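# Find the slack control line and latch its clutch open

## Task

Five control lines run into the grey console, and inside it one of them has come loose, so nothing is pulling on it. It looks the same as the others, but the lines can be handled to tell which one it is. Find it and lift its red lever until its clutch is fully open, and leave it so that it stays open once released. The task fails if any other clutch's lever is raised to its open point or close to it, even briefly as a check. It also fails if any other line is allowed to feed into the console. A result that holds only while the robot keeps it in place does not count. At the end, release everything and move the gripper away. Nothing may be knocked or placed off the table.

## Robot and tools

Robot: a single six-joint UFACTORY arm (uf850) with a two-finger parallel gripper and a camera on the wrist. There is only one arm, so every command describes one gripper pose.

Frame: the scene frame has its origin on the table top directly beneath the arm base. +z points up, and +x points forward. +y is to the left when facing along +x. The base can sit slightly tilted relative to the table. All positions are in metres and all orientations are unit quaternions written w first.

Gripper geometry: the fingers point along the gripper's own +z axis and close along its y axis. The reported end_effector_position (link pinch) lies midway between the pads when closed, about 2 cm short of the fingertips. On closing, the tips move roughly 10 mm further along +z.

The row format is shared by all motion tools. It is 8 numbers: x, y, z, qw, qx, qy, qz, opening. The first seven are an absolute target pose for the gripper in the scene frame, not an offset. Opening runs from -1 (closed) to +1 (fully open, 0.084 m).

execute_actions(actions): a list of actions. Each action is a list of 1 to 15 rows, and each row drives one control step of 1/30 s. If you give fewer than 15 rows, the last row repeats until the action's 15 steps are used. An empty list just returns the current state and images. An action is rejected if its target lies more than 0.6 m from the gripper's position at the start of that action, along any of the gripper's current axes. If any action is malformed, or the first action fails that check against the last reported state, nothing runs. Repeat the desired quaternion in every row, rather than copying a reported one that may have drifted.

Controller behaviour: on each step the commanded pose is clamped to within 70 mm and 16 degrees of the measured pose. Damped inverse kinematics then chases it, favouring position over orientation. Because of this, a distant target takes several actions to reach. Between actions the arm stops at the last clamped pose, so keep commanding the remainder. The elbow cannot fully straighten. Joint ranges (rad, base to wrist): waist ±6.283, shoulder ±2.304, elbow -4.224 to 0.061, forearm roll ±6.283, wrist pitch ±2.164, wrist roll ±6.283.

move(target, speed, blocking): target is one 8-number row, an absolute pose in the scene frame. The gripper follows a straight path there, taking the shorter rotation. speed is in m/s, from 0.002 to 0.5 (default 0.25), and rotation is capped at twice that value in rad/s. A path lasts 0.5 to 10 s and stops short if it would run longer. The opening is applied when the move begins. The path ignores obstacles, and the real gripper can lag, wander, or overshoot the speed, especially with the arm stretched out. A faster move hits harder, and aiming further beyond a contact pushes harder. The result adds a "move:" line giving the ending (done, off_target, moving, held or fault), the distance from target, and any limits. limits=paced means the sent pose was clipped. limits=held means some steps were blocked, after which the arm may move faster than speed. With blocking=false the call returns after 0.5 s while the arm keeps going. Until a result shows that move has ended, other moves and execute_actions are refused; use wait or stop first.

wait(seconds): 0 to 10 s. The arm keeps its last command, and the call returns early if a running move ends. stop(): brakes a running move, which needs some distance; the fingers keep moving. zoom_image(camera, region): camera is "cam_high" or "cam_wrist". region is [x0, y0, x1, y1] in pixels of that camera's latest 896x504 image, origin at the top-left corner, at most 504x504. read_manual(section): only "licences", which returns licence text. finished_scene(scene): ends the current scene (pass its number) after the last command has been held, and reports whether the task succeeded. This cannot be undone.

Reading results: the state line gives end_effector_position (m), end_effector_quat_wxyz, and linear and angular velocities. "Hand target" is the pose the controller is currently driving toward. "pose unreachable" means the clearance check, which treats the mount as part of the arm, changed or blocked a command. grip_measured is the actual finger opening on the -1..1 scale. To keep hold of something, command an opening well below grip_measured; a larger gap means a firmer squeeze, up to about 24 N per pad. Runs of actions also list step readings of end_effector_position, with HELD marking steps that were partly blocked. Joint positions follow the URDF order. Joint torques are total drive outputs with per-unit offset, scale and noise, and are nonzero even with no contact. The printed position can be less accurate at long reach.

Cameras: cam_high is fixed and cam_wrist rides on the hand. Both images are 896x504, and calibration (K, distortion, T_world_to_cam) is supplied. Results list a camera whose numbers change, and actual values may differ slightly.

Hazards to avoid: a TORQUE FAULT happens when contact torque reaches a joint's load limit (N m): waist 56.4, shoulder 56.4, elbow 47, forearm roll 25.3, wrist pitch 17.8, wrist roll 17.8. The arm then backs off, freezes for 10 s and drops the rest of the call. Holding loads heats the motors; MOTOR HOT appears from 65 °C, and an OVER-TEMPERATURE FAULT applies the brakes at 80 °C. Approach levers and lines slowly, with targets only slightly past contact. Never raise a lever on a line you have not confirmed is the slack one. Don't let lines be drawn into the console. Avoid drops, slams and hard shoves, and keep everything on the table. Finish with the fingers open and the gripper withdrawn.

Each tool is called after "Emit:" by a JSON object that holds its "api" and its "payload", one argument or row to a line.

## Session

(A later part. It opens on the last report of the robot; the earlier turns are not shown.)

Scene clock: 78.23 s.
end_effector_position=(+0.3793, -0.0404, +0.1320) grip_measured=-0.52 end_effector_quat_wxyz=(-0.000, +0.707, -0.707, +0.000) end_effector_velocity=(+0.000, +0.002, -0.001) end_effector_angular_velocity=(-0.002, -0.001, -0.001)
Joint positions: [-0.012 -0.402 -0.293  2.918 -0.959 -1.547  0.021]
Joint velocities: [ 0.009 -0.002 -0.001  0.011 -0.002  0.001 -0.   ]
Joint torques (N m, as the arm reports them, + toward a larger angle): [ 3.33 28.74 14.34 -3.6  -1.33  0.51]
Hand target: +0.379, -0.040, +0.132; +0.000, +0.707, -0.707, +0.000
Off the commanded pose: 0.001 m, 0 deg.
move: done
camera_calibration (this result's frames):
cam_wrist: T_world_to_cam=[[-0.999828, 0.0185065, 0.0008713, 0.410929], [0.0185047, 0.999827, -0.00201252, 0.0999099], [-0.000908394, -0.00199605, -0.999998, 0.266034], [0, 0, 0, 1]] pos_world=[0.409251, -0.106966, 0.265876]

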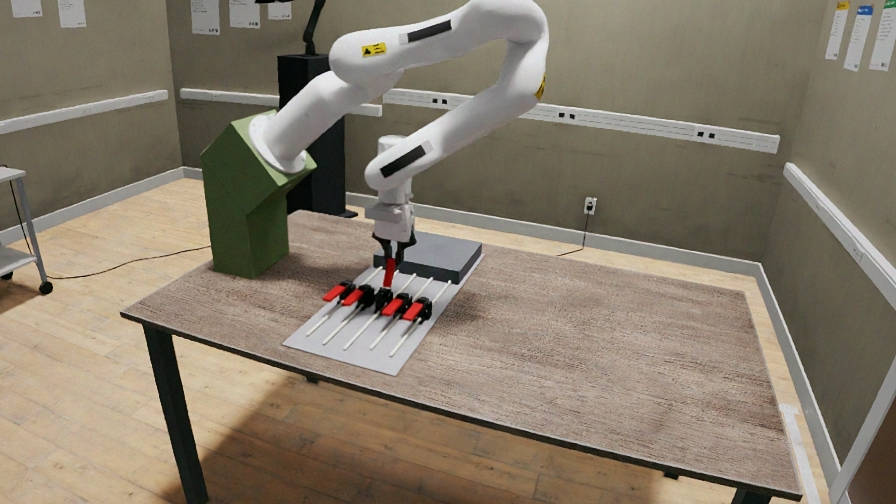

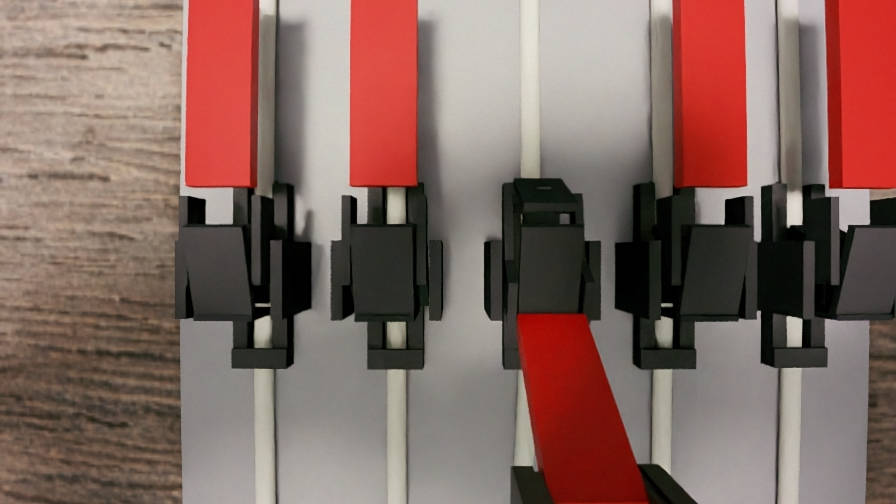

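Likely at the stop. Release.

Emit:
{"api": "move", "payload": {
  "target": [0.379,-0.04,0.132,0,0.707,-0.707,0,0.2]
}}

Emit:
{"api": "move", "payload": {
  "target": [0.42,-0.02,0.22,0,0.707,-0.707,0,0.2]
}}

Scene clock: 81.57 s.
end_effector_position=(+0.3790, -0.0400, +0.1320) grip_measured=+0.19 end_effector_quat_wxyz=(+0.000, +0.707, -0.707, -0.000) end_effector_velocity=(-0.002, -0.000, +0.000) end_effector_angular_velocity=(-0.001, +0.004, -0.001)
Joint positions: [-0.011 -0.402 -0.292  2.919 -0.959 -1.546  0.052]
Joint velocities: [-0.001 -0.     0.002 -0.     0.002  0.    -0.   ]
Joint torques (N m, as the arm reports them, + toward a larger angle): [-3.1  26.25  7.36  1.53 -0.68  0.55]
Hand target: +0.379, -0.040, +0.132; +0.000, +0.707, -0.707, +0.000
Off the commanded pose: 0.000 m, 0 deg.
move: done
camera_calibration (this result's frames):
cam_wrist: T_world_to_cam=[[-0.999827, 0.0185457, 0.00172179, 0.410437], [0.0185427, 0.999827, -0.00172637, 0.0994383], [-0.00175351, -0.00169414, -0.999997, 0.266398], [0, 0, 0, 1]] pos_world=[0.408989, -0.106582, 0.265863]

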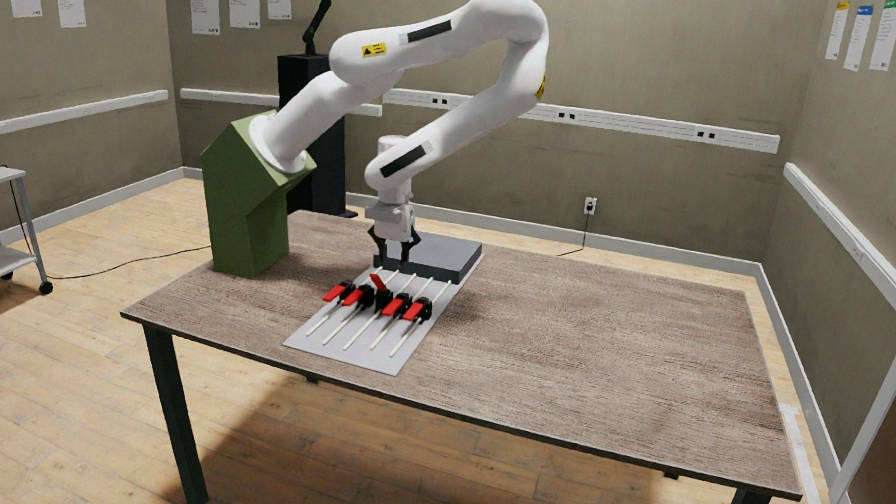

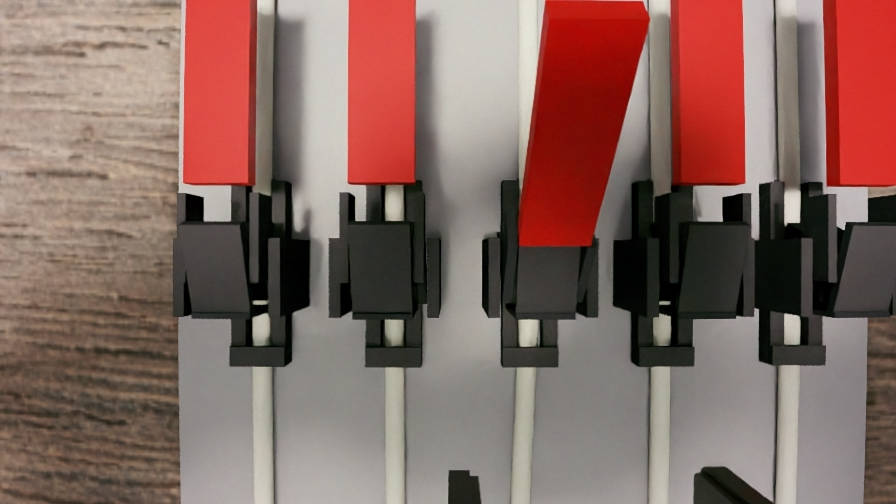

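Scene clock: 82.67 s.
end_effector_position=(+0.4197, -0.0198, +0.2196) grip_measured=+0.19 end_effector_quat_wxyz=(-0.000, +0.707, -0.707, -0.000) end_effector_velocity=(+0.002, -0.000, +0.002) end_effector_angular_velocity=(+0.001, +0.002, -0.000)
Joint positions: [ 0.026  0.075 -0.154  2.877 -0.63  -1.434  0.052]
Joint velocities: [-0.002  0.011 -0.001 -0.01   0.014  0.009 -0.   ]
Joint torques (N m, as the arm reports them, + toward a larger angle): [-3.25 25.06  2.44  1.5  -0.62  0.66]
Hand target: +0.420, -0.020, +0.220; -0.000, +0.707, -0.707, -0.000
Off the commanded pose: 0.001 m, 0 deg.
move: done
camera_calibration (this result's frames):
cam_wrist: T_world_to_cam=[[-0.999815, 0.0191736, 0.00146635, 0.450699], [0.019172, 0.999816, -0.00110824, 0.0782623], [-0.00148733, -0.00107992, -0.999998, 0.353977], [0, 0, 0, 1]] pos_world=[0.449642, -0.0865072, 0.353402]

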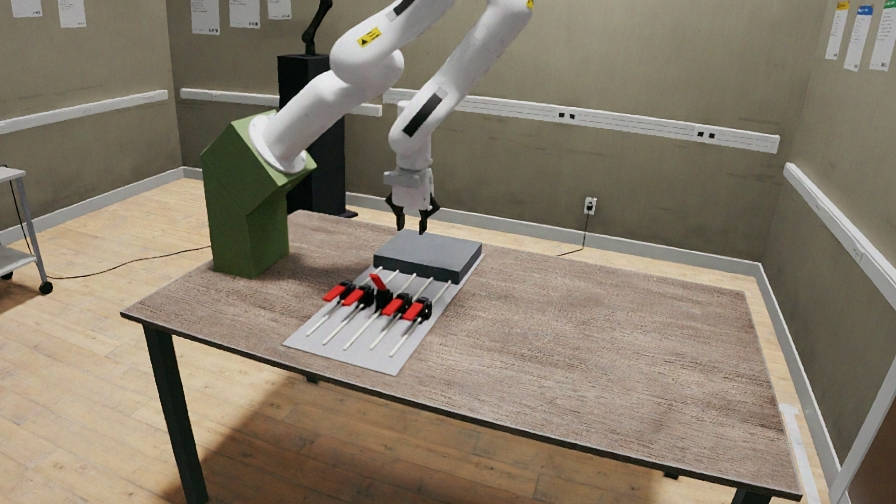

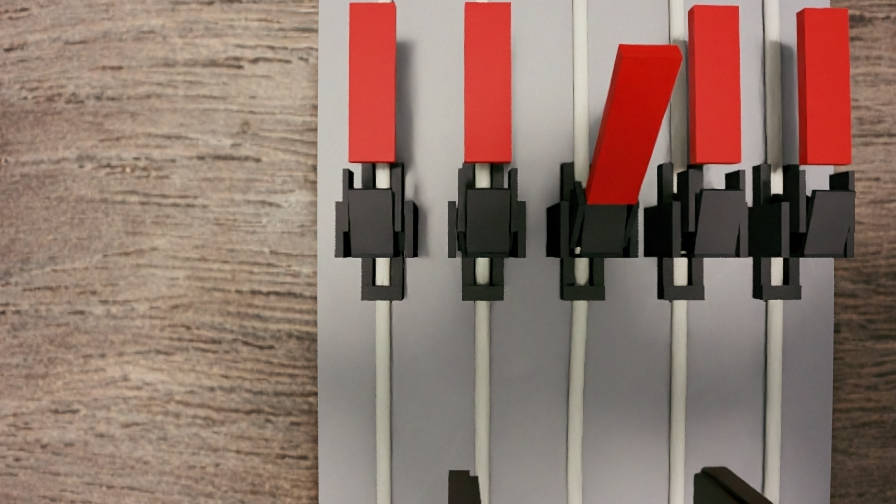

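Emit:
{"api": "move", "payload": {
  "target": [0.379,-0.2,0.17,0,0.707,-0.707,0,-1]
}}

Emit:
{"api": "move", "payload": {
  "target": [0.379,-0.2,0.115,0,0.707,-0.707,0,-1],
  "speed": 0.1
}}

Emit:
{"api": "move", "payload": {
  "target": [0.379,-0.04,0.115,0,0.707,-0.707,0,-1],
  "speed": 0.06
}}

Emit:
{"api": "zoom_image", "payload": {
  "camera": "cam_high",
  "region": [290,220,470,340]
}}

Scene clock: 90.30 s.
end_effector_position=(+0.3791, -0.1995, +0.1704) grip_measured=-1.00 end_effector_quat_wxyz=(+0.000, +0.707, -0.707, +0.000) end_effector_velocity=(-0.000, -0.002, -0.001) end_effector_angular_velocity=(+0.003, -0.000, -0.001)
Joint positions: [-0.571 -0.39  -0.409  2.327 -0.84  -1.496  0.   ]
Joint velocities: [-0.005 -0.006 -0.005 -0.008 -0.001  0.002  0.   ]
Joint torques (N m, as the arm reports them, + toward a larger angle): [-9.75 26.55  3.13  1.3  -0.64  0.65]
Hand target: +0.379, -0.200, +0.170; -0.000, +0.707, -0.707, +0.000
Off the commanded pose: 0.001 m, 0 deg.
move: done
camera_calibration (this result's frames):
cam_wrist: T_world_to_cam=[[-0.999827, 0.0185241, 0.00143303, 0.413521], [0.018521, 0.999826, -0.00218111, 0.25905], [-0.00147318, -0.00215419, -0.999997, 0.304293], [0, 0, 0, 1]] pos_world=[0.4091, -0.26601, 0.304264]

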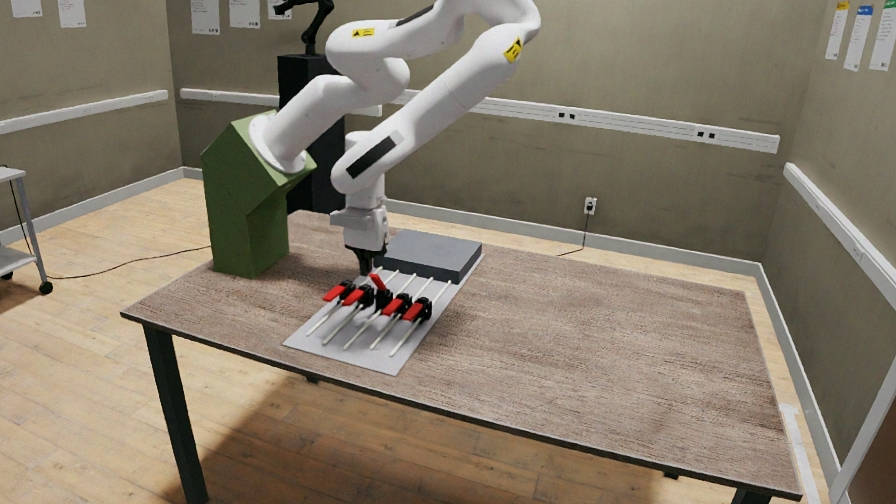

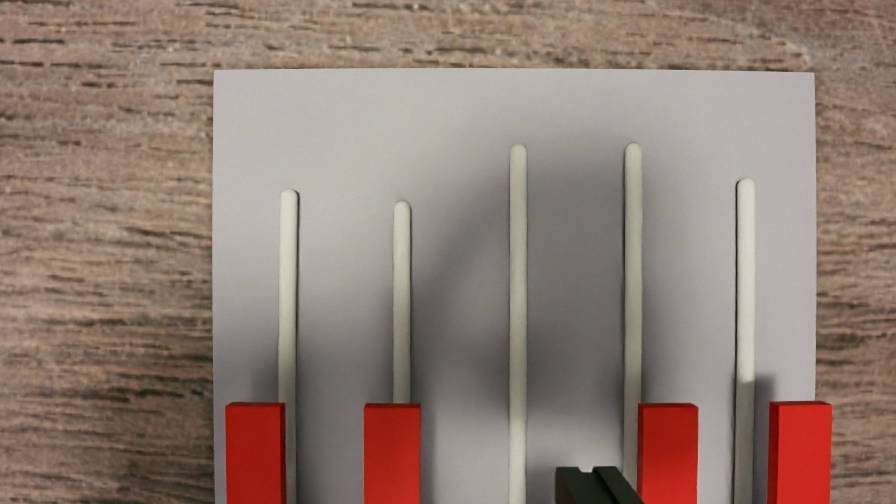

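Scene clock: 91.33 s.
end_effector_position=(+0.3790, -0.2002, +0.1153) grip_measured=-1.00 end_effector_quat_wxyz=(+0.000, +0.707, -0.707, +0.000) end_effector_velocity=(+0.001, +0.000, -0.002) end_effector_angular_velocity=(+0.001, -0.002, +0.002)
Joint positions: [-0.484 -0.549 -0.51   2.447 -0.882 -1.547  0.   ]
Joint velocities: [ 0.003 -0.005 -0.005  0.002 -0.003 -0.001  0.   ]
Joint torques (N m, as the arm reports them, + toward a larger angle): [-11.8   27.44   4.16   1.76  -0.68   0.49]
Hand target: +0.379, -0.200, +0.115; +0.000, +0.707, -0.707, +0.000
Off the commanded pose: 0.000 m, 0 deg.
move: done
camera_calibration (this result's frames):
cam_wrist: T_world_to_cam=[[-0.999828, 0.0184358, 0.00177584, 0.413455], [0.0184322, 0.999828, -0.00205321, 0.259676], [-0.00181338, -0.00202012, -0.999996, 0.24934], [0, 0, 0, 1]] pos_world=[0.40905, -0.26675, 0.249138]

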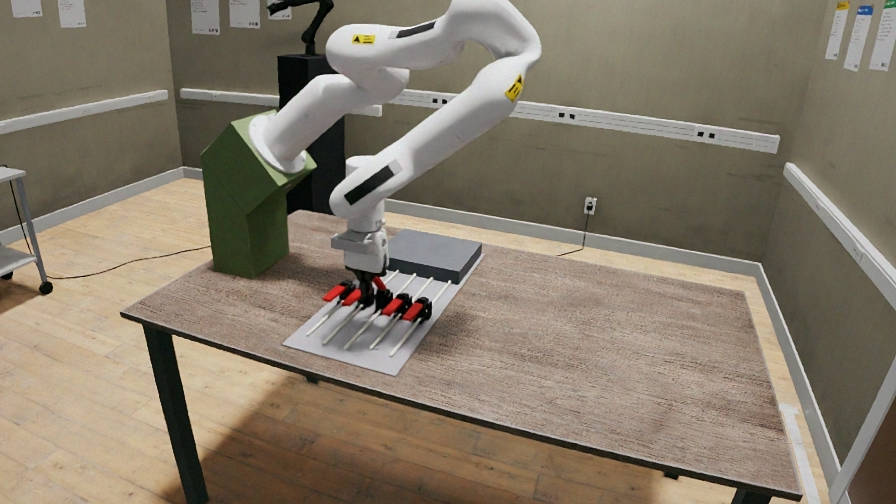

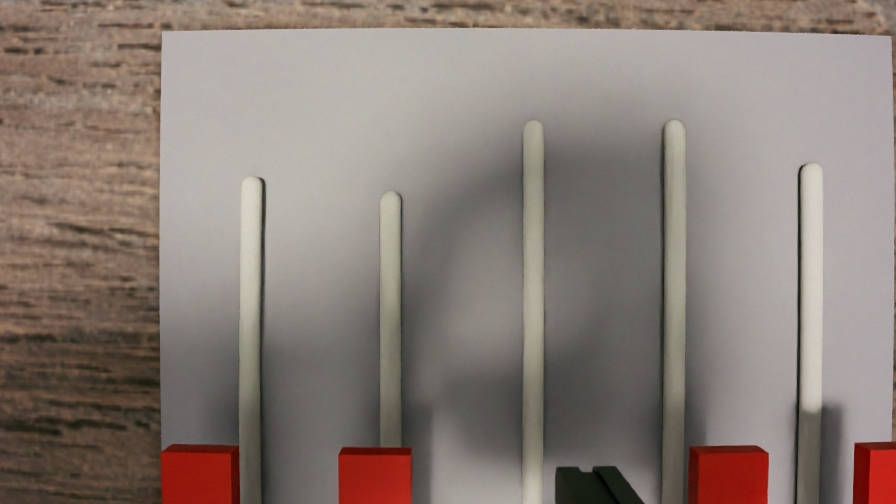

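Scene clock: 94.40 s.
end_effector_position=(+0.3790, -0.0406, +0.1149) grip_measured=-1.00 end_effector_quat_wxyz=(+0.000, +0.707, -0.707, +0.000) end_effector_velocity=(+0.001, +0.002, -0.000) end_effector_angular_velocity=(-0.002, -0.001, -0.000)
Joint positions: [-0.001 -0.46  -0.332  2.931 -0.977 -1.551  0.   ]
Joint velocities: [ 0.008  0.001 -0.     0.01  -0.     0.     0.   ]
Joint torques (N m, as the arm reports them, + toward a larger angle): [-2.44 25.72  7.62  0.26 -0.74  0.53]
Hand target: +0.379, -0.040, +0.115; +0.000, +0.707, -0.707, +0.000
Off the commanded pose: 0.001 m, 0 deg.
move: done
camera_calibration (this result's frames):
cam_wrist: T_world_to_cam=[[-0.999835, 0.0180454, 0.00191299, 0.41051], [0.0180413, 0.999835, -0.00212736, 0.100266], [-0.00195107, -0.0020925, -0.999996, 0.249373], [0, 0, 0, 1]] pos_world=[0.40912, -0.107135, 0.2488]

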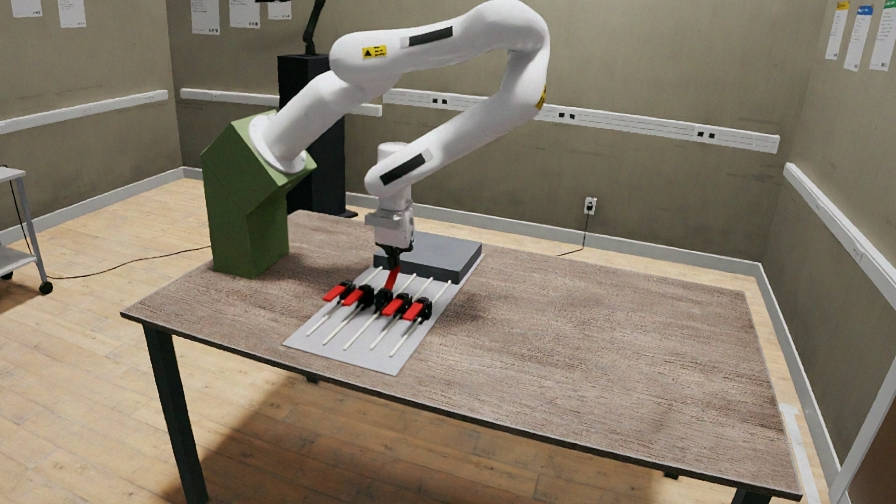

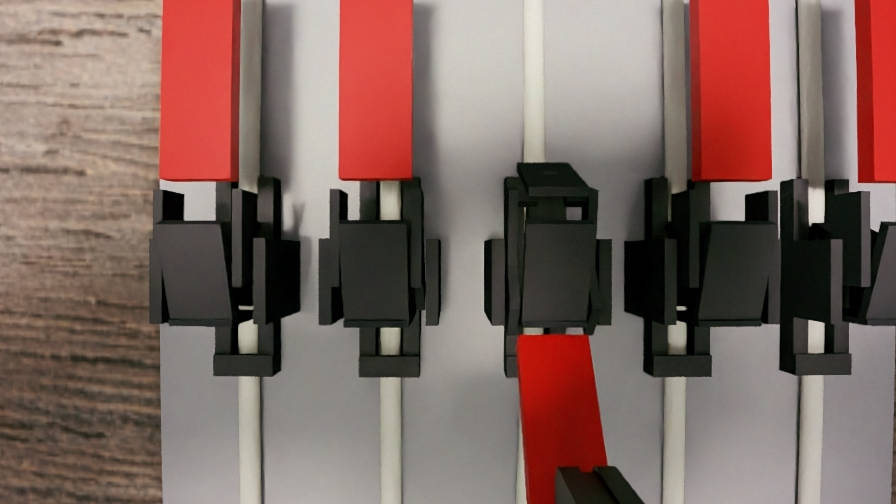

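Region (290, 220, 470, 340) of cam_high's 896x504 image, scaled by 2.800, with more detail than that image has.

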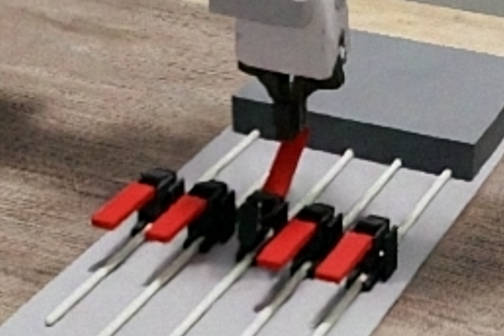

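Emit:
{"api": "move", "payload": {
  "target": [0.379,-0.028,0.102,0,0.707,-0.707,0,-1],
  "speed": 0.02
}}

Emit:
{"api": "move", "payload": {
  "target": [0.379,-0.04,0.2,0,0.707,-0.707,0,-1],
  "speed": 0.1
}}

Scene clock: 98.67 s.
end_effector_position=(+0.3790, -0.0282, +0.1021) grip_measured=-1.00 end_effector_quat_wxyz=(+0.000, +0.707, -0.707, -0.000) end_effector_velocity=(+0.000, +0.001, -0.002) end_effector_angular_velocity=(-0.001, -0.000, -0.001)
Joint positions: [ 0.051 -0.497 -0.357  2.979 -0.991 -1.545  0.   ]
Joint velocities: [ 0.005 -0.004 -0.004  0.005 -0.     0.001  0.   ]
Joint torques (N m, as the arm reports them, + toward a larger angle): [-4.07 26.58  8.52  0.66 -0.72  0.6 ]
Hand target: +0.379, -0.028, +0.102; +0.000, +0.707, -0.707, +0.000
Off the commanded pose: 0.000 m, 0 deg.
move: done
camera_calibration (this result's frames):
cam_wrist: T_world_to_cam=[[-0.999828, 0.0184811, 0.00166954, 0.410336], [0.0184782, 0.999828, -0.0017677, 0.0876107], [-0.00170192, -0.00173655, -0.999997, 0.236504], [0, 0, 0, 1]] pos_world=[0.409049, -0.0947683, 0.235974]

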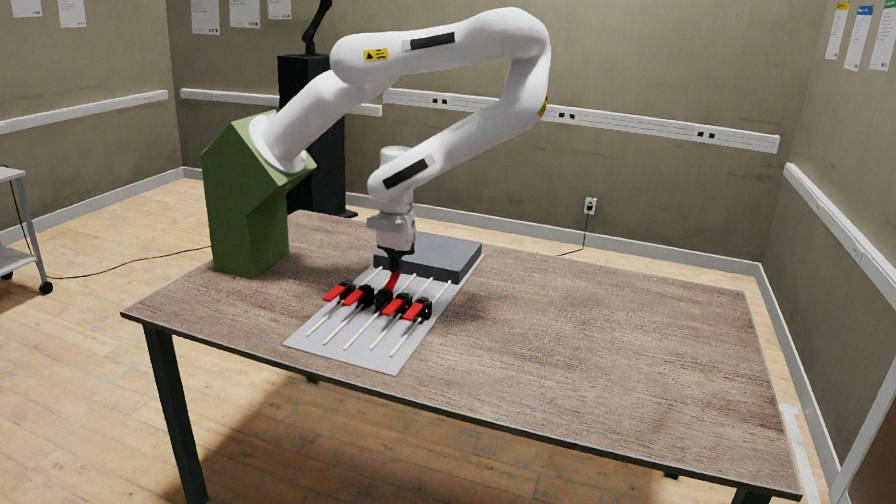

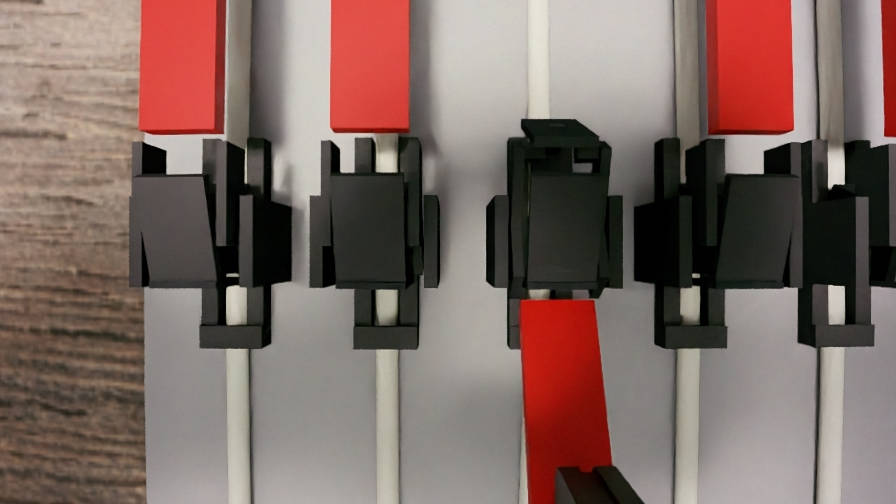

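Scene clock: 100.17 s.
end_effector_position=(+0.3788, -0.0397, +0.1997) grip_measured=-1.00 end_effector_quat_wxyz=(-0.000, +0.707, -0.707, -0.000) end_effector_velocity=(+0.001, +0.000, +0.002) end_effector_angular_velocity=(+0.002, +0.000, +0.000)
Joint positions: [-0.069 -0.125 -0.142  2.836 -0.837 -1.507  0.   ]
Joint velocities: [-0.004  0.009  0.002 -0.009  0.007  0.005  0.   ]
Joint torques (N m, as the arm reports them, + toward a larger angle): [-2.51 25.31  6.32  1.64 -0.69  0.68]
Hand target: +0.379, -0.040, +0.200; -0.000, +0.707, -0.707, -0.000
Off the commanded pose: 0.000 m, 0 deg.
move: done
camera_calibration (this result's frames):
cam_wrist: T_world_to_cam=[[-0.999819, 0.018945, 0.00153862, 0.41024], [0.0189428, 0.99982, -0.00144635, 0.0990315], [-0.00156574, -0.00141694, -0.999998, 0.334032], [0, 0, 0, 1]] pos_world=[0.408813, -0.106312, 0.333543]

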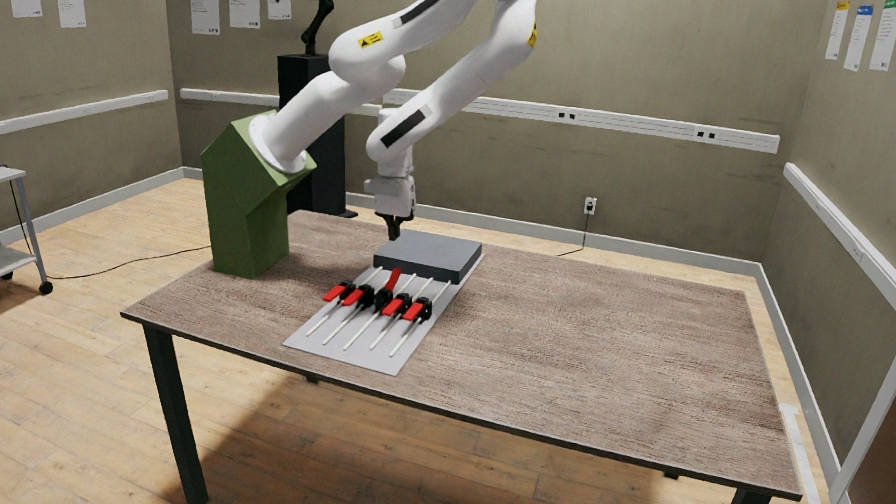

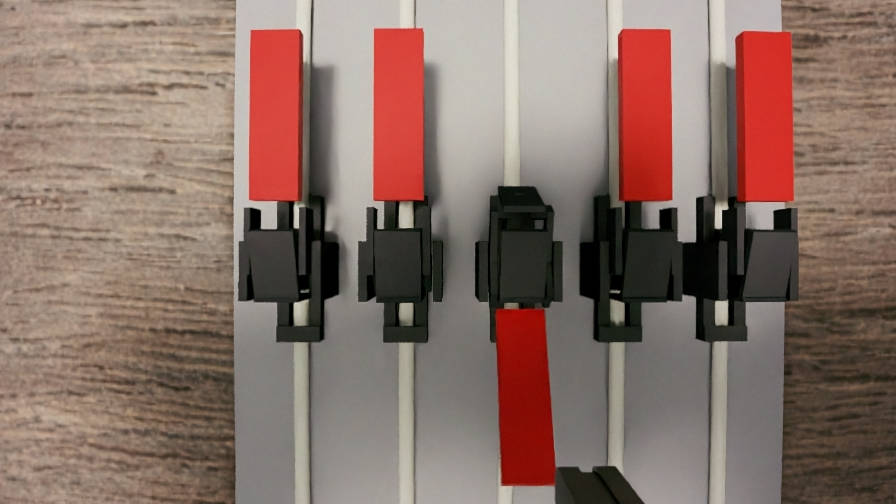

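Emit:
{"api": "move", "payload": {
  "target": [0.379,-0.02,0.092,0,0.707,-0.707,0,-1],
  "speed": 0.06
}}

Emit:
{"api": "move", "payload": {
  "target": [0.4,-0.04,0.21,0,0.707,-0.707,0,-1]
}}

Emit:
{"api": "finished_scene", "payload": {
  "scene": 1
}}

Scene clock: 106.33 s.
end_effector_position=(+0.3791, -0.0204, +0.0923) grip_measured=-1.00 end_effector_quat_wxyz=(+0.000, +0.707, -0.707, +0.000) end_effector_velocity=(-0.000, -0.001, -0.002) end_effector_angular_velocity=(-0.002, +0.000, -0.001)
Joint positions: [ 0.083 -0.525 -0.378  3.009 -0.999 -1.541  0.   ]
Joint velocities: [ 0.    -0.006 -0.005  0.002 -0.001 -0.     0.   ]
Joint torques (N m, as the arm reports them, + toward a larger angle): [-2.2  27.51  8.69  1.51 -0.76  0.52]
Hand target: +0.379, -0.020, +0.092; +0.000, +0.707, -0.707, +0.000
Off the commanded pose: 0.001 m, 0 deg.
move: done
camera_calibration (this result's frames):
cam_wrist: T_world_to_cam=[[-0.999834, 0.0181207, 0.00176171, 0.410294], [0.0181168, 0.999833, -0.00223083, 0.0799966], [-0.00180184, -0.00219854, -0.999996, 0.226736], [0, 0, 0, 1]] pos_world=[0.409185, -0.0869196, 0.226191]

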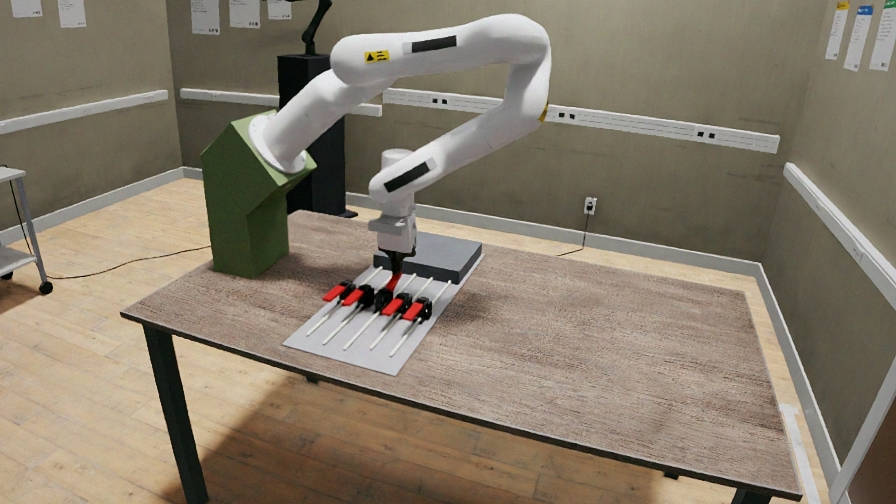

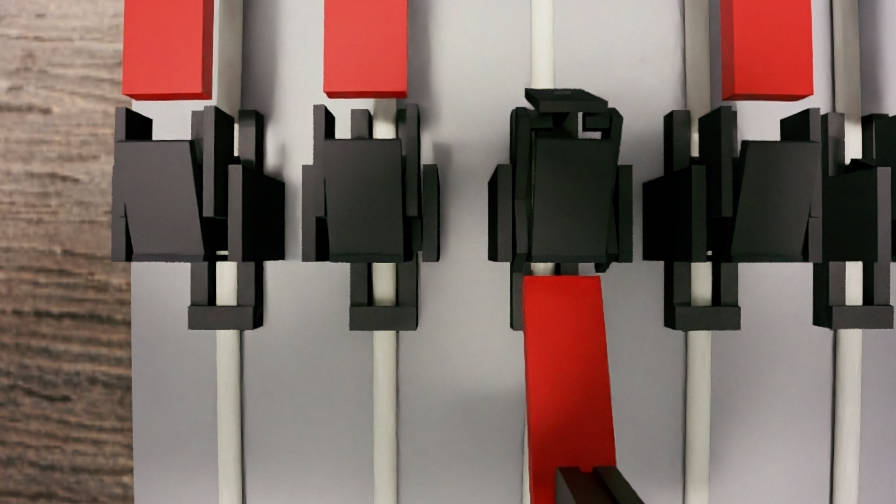

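Scene clock: 107.53 s.
end_effector_position=(+0.3997, -0.0396, +0.2096) grip_measured=-1.00 end_effector_quat_wxyz=(-0.000, +0.707, -0.707, -0.000) end_effector_velocity=(+0.001, +0.000, +0.002) end_effector_angular_velocity=(+0.005, +0.001, -0.001)
Joint positions: [-0.066 -0.027 -0.151  2.806 -0.735 -1.459  0.   ]
Joint velocities: [-0.005  0.01   0.    -0.016  0.01   0.012  0.   ]
Joint torques (N m, as the arm reports them, + toward a larger angle): [-3.08 24.7   3.81  1.17 -0.52  0.38]
Hand target: +0.400, -0.040, +0.210; -0.000, +0.707, -0.707, -0.000
Off the commanded pose: 0.001 m, 0 deg.
move: done
camera_calibration (this result's frames):
cam_wrist: T_world_to_cam=[[-0.999816, 0.0191197, 0.00146168, 0.431103], [0.0191177, 0.999816, -0.00139297, 0.0984842], [-0.00148804, -0.00136477, -0.999998, 0.343975], [0, 0, 0, 1]] pos_world=[0.429653, -0.106239, 0.343481]

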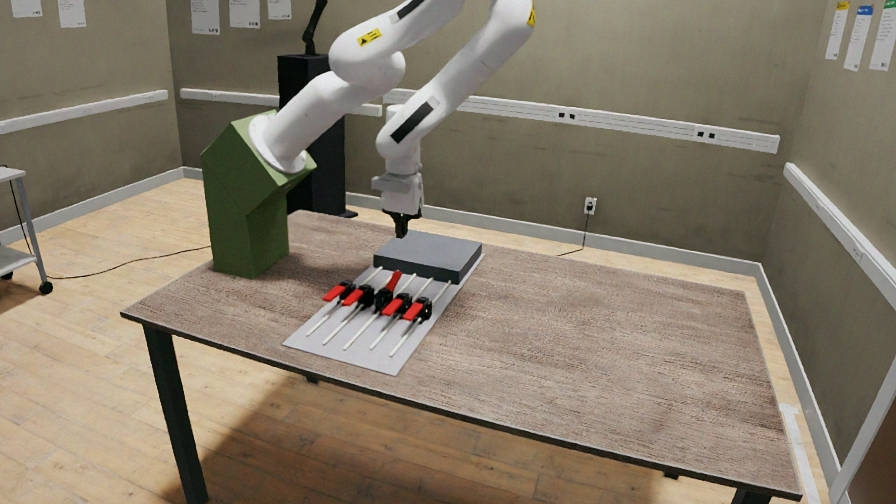

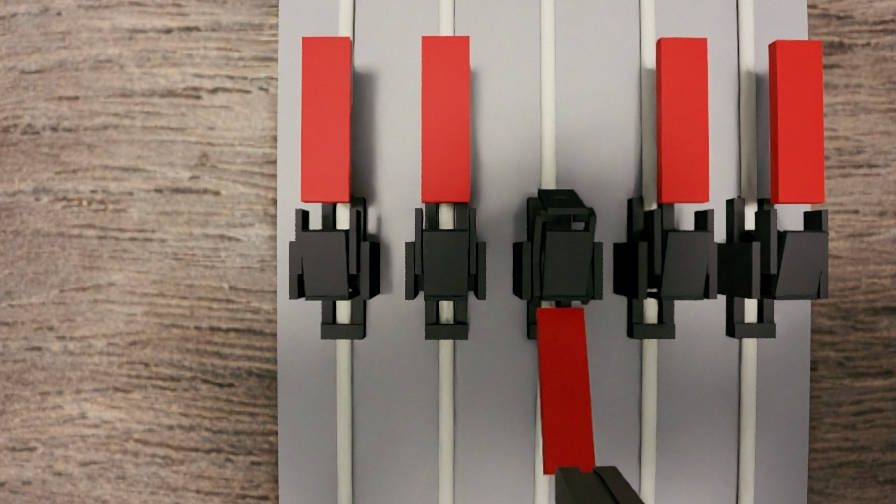

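The scene is finished: the task was done.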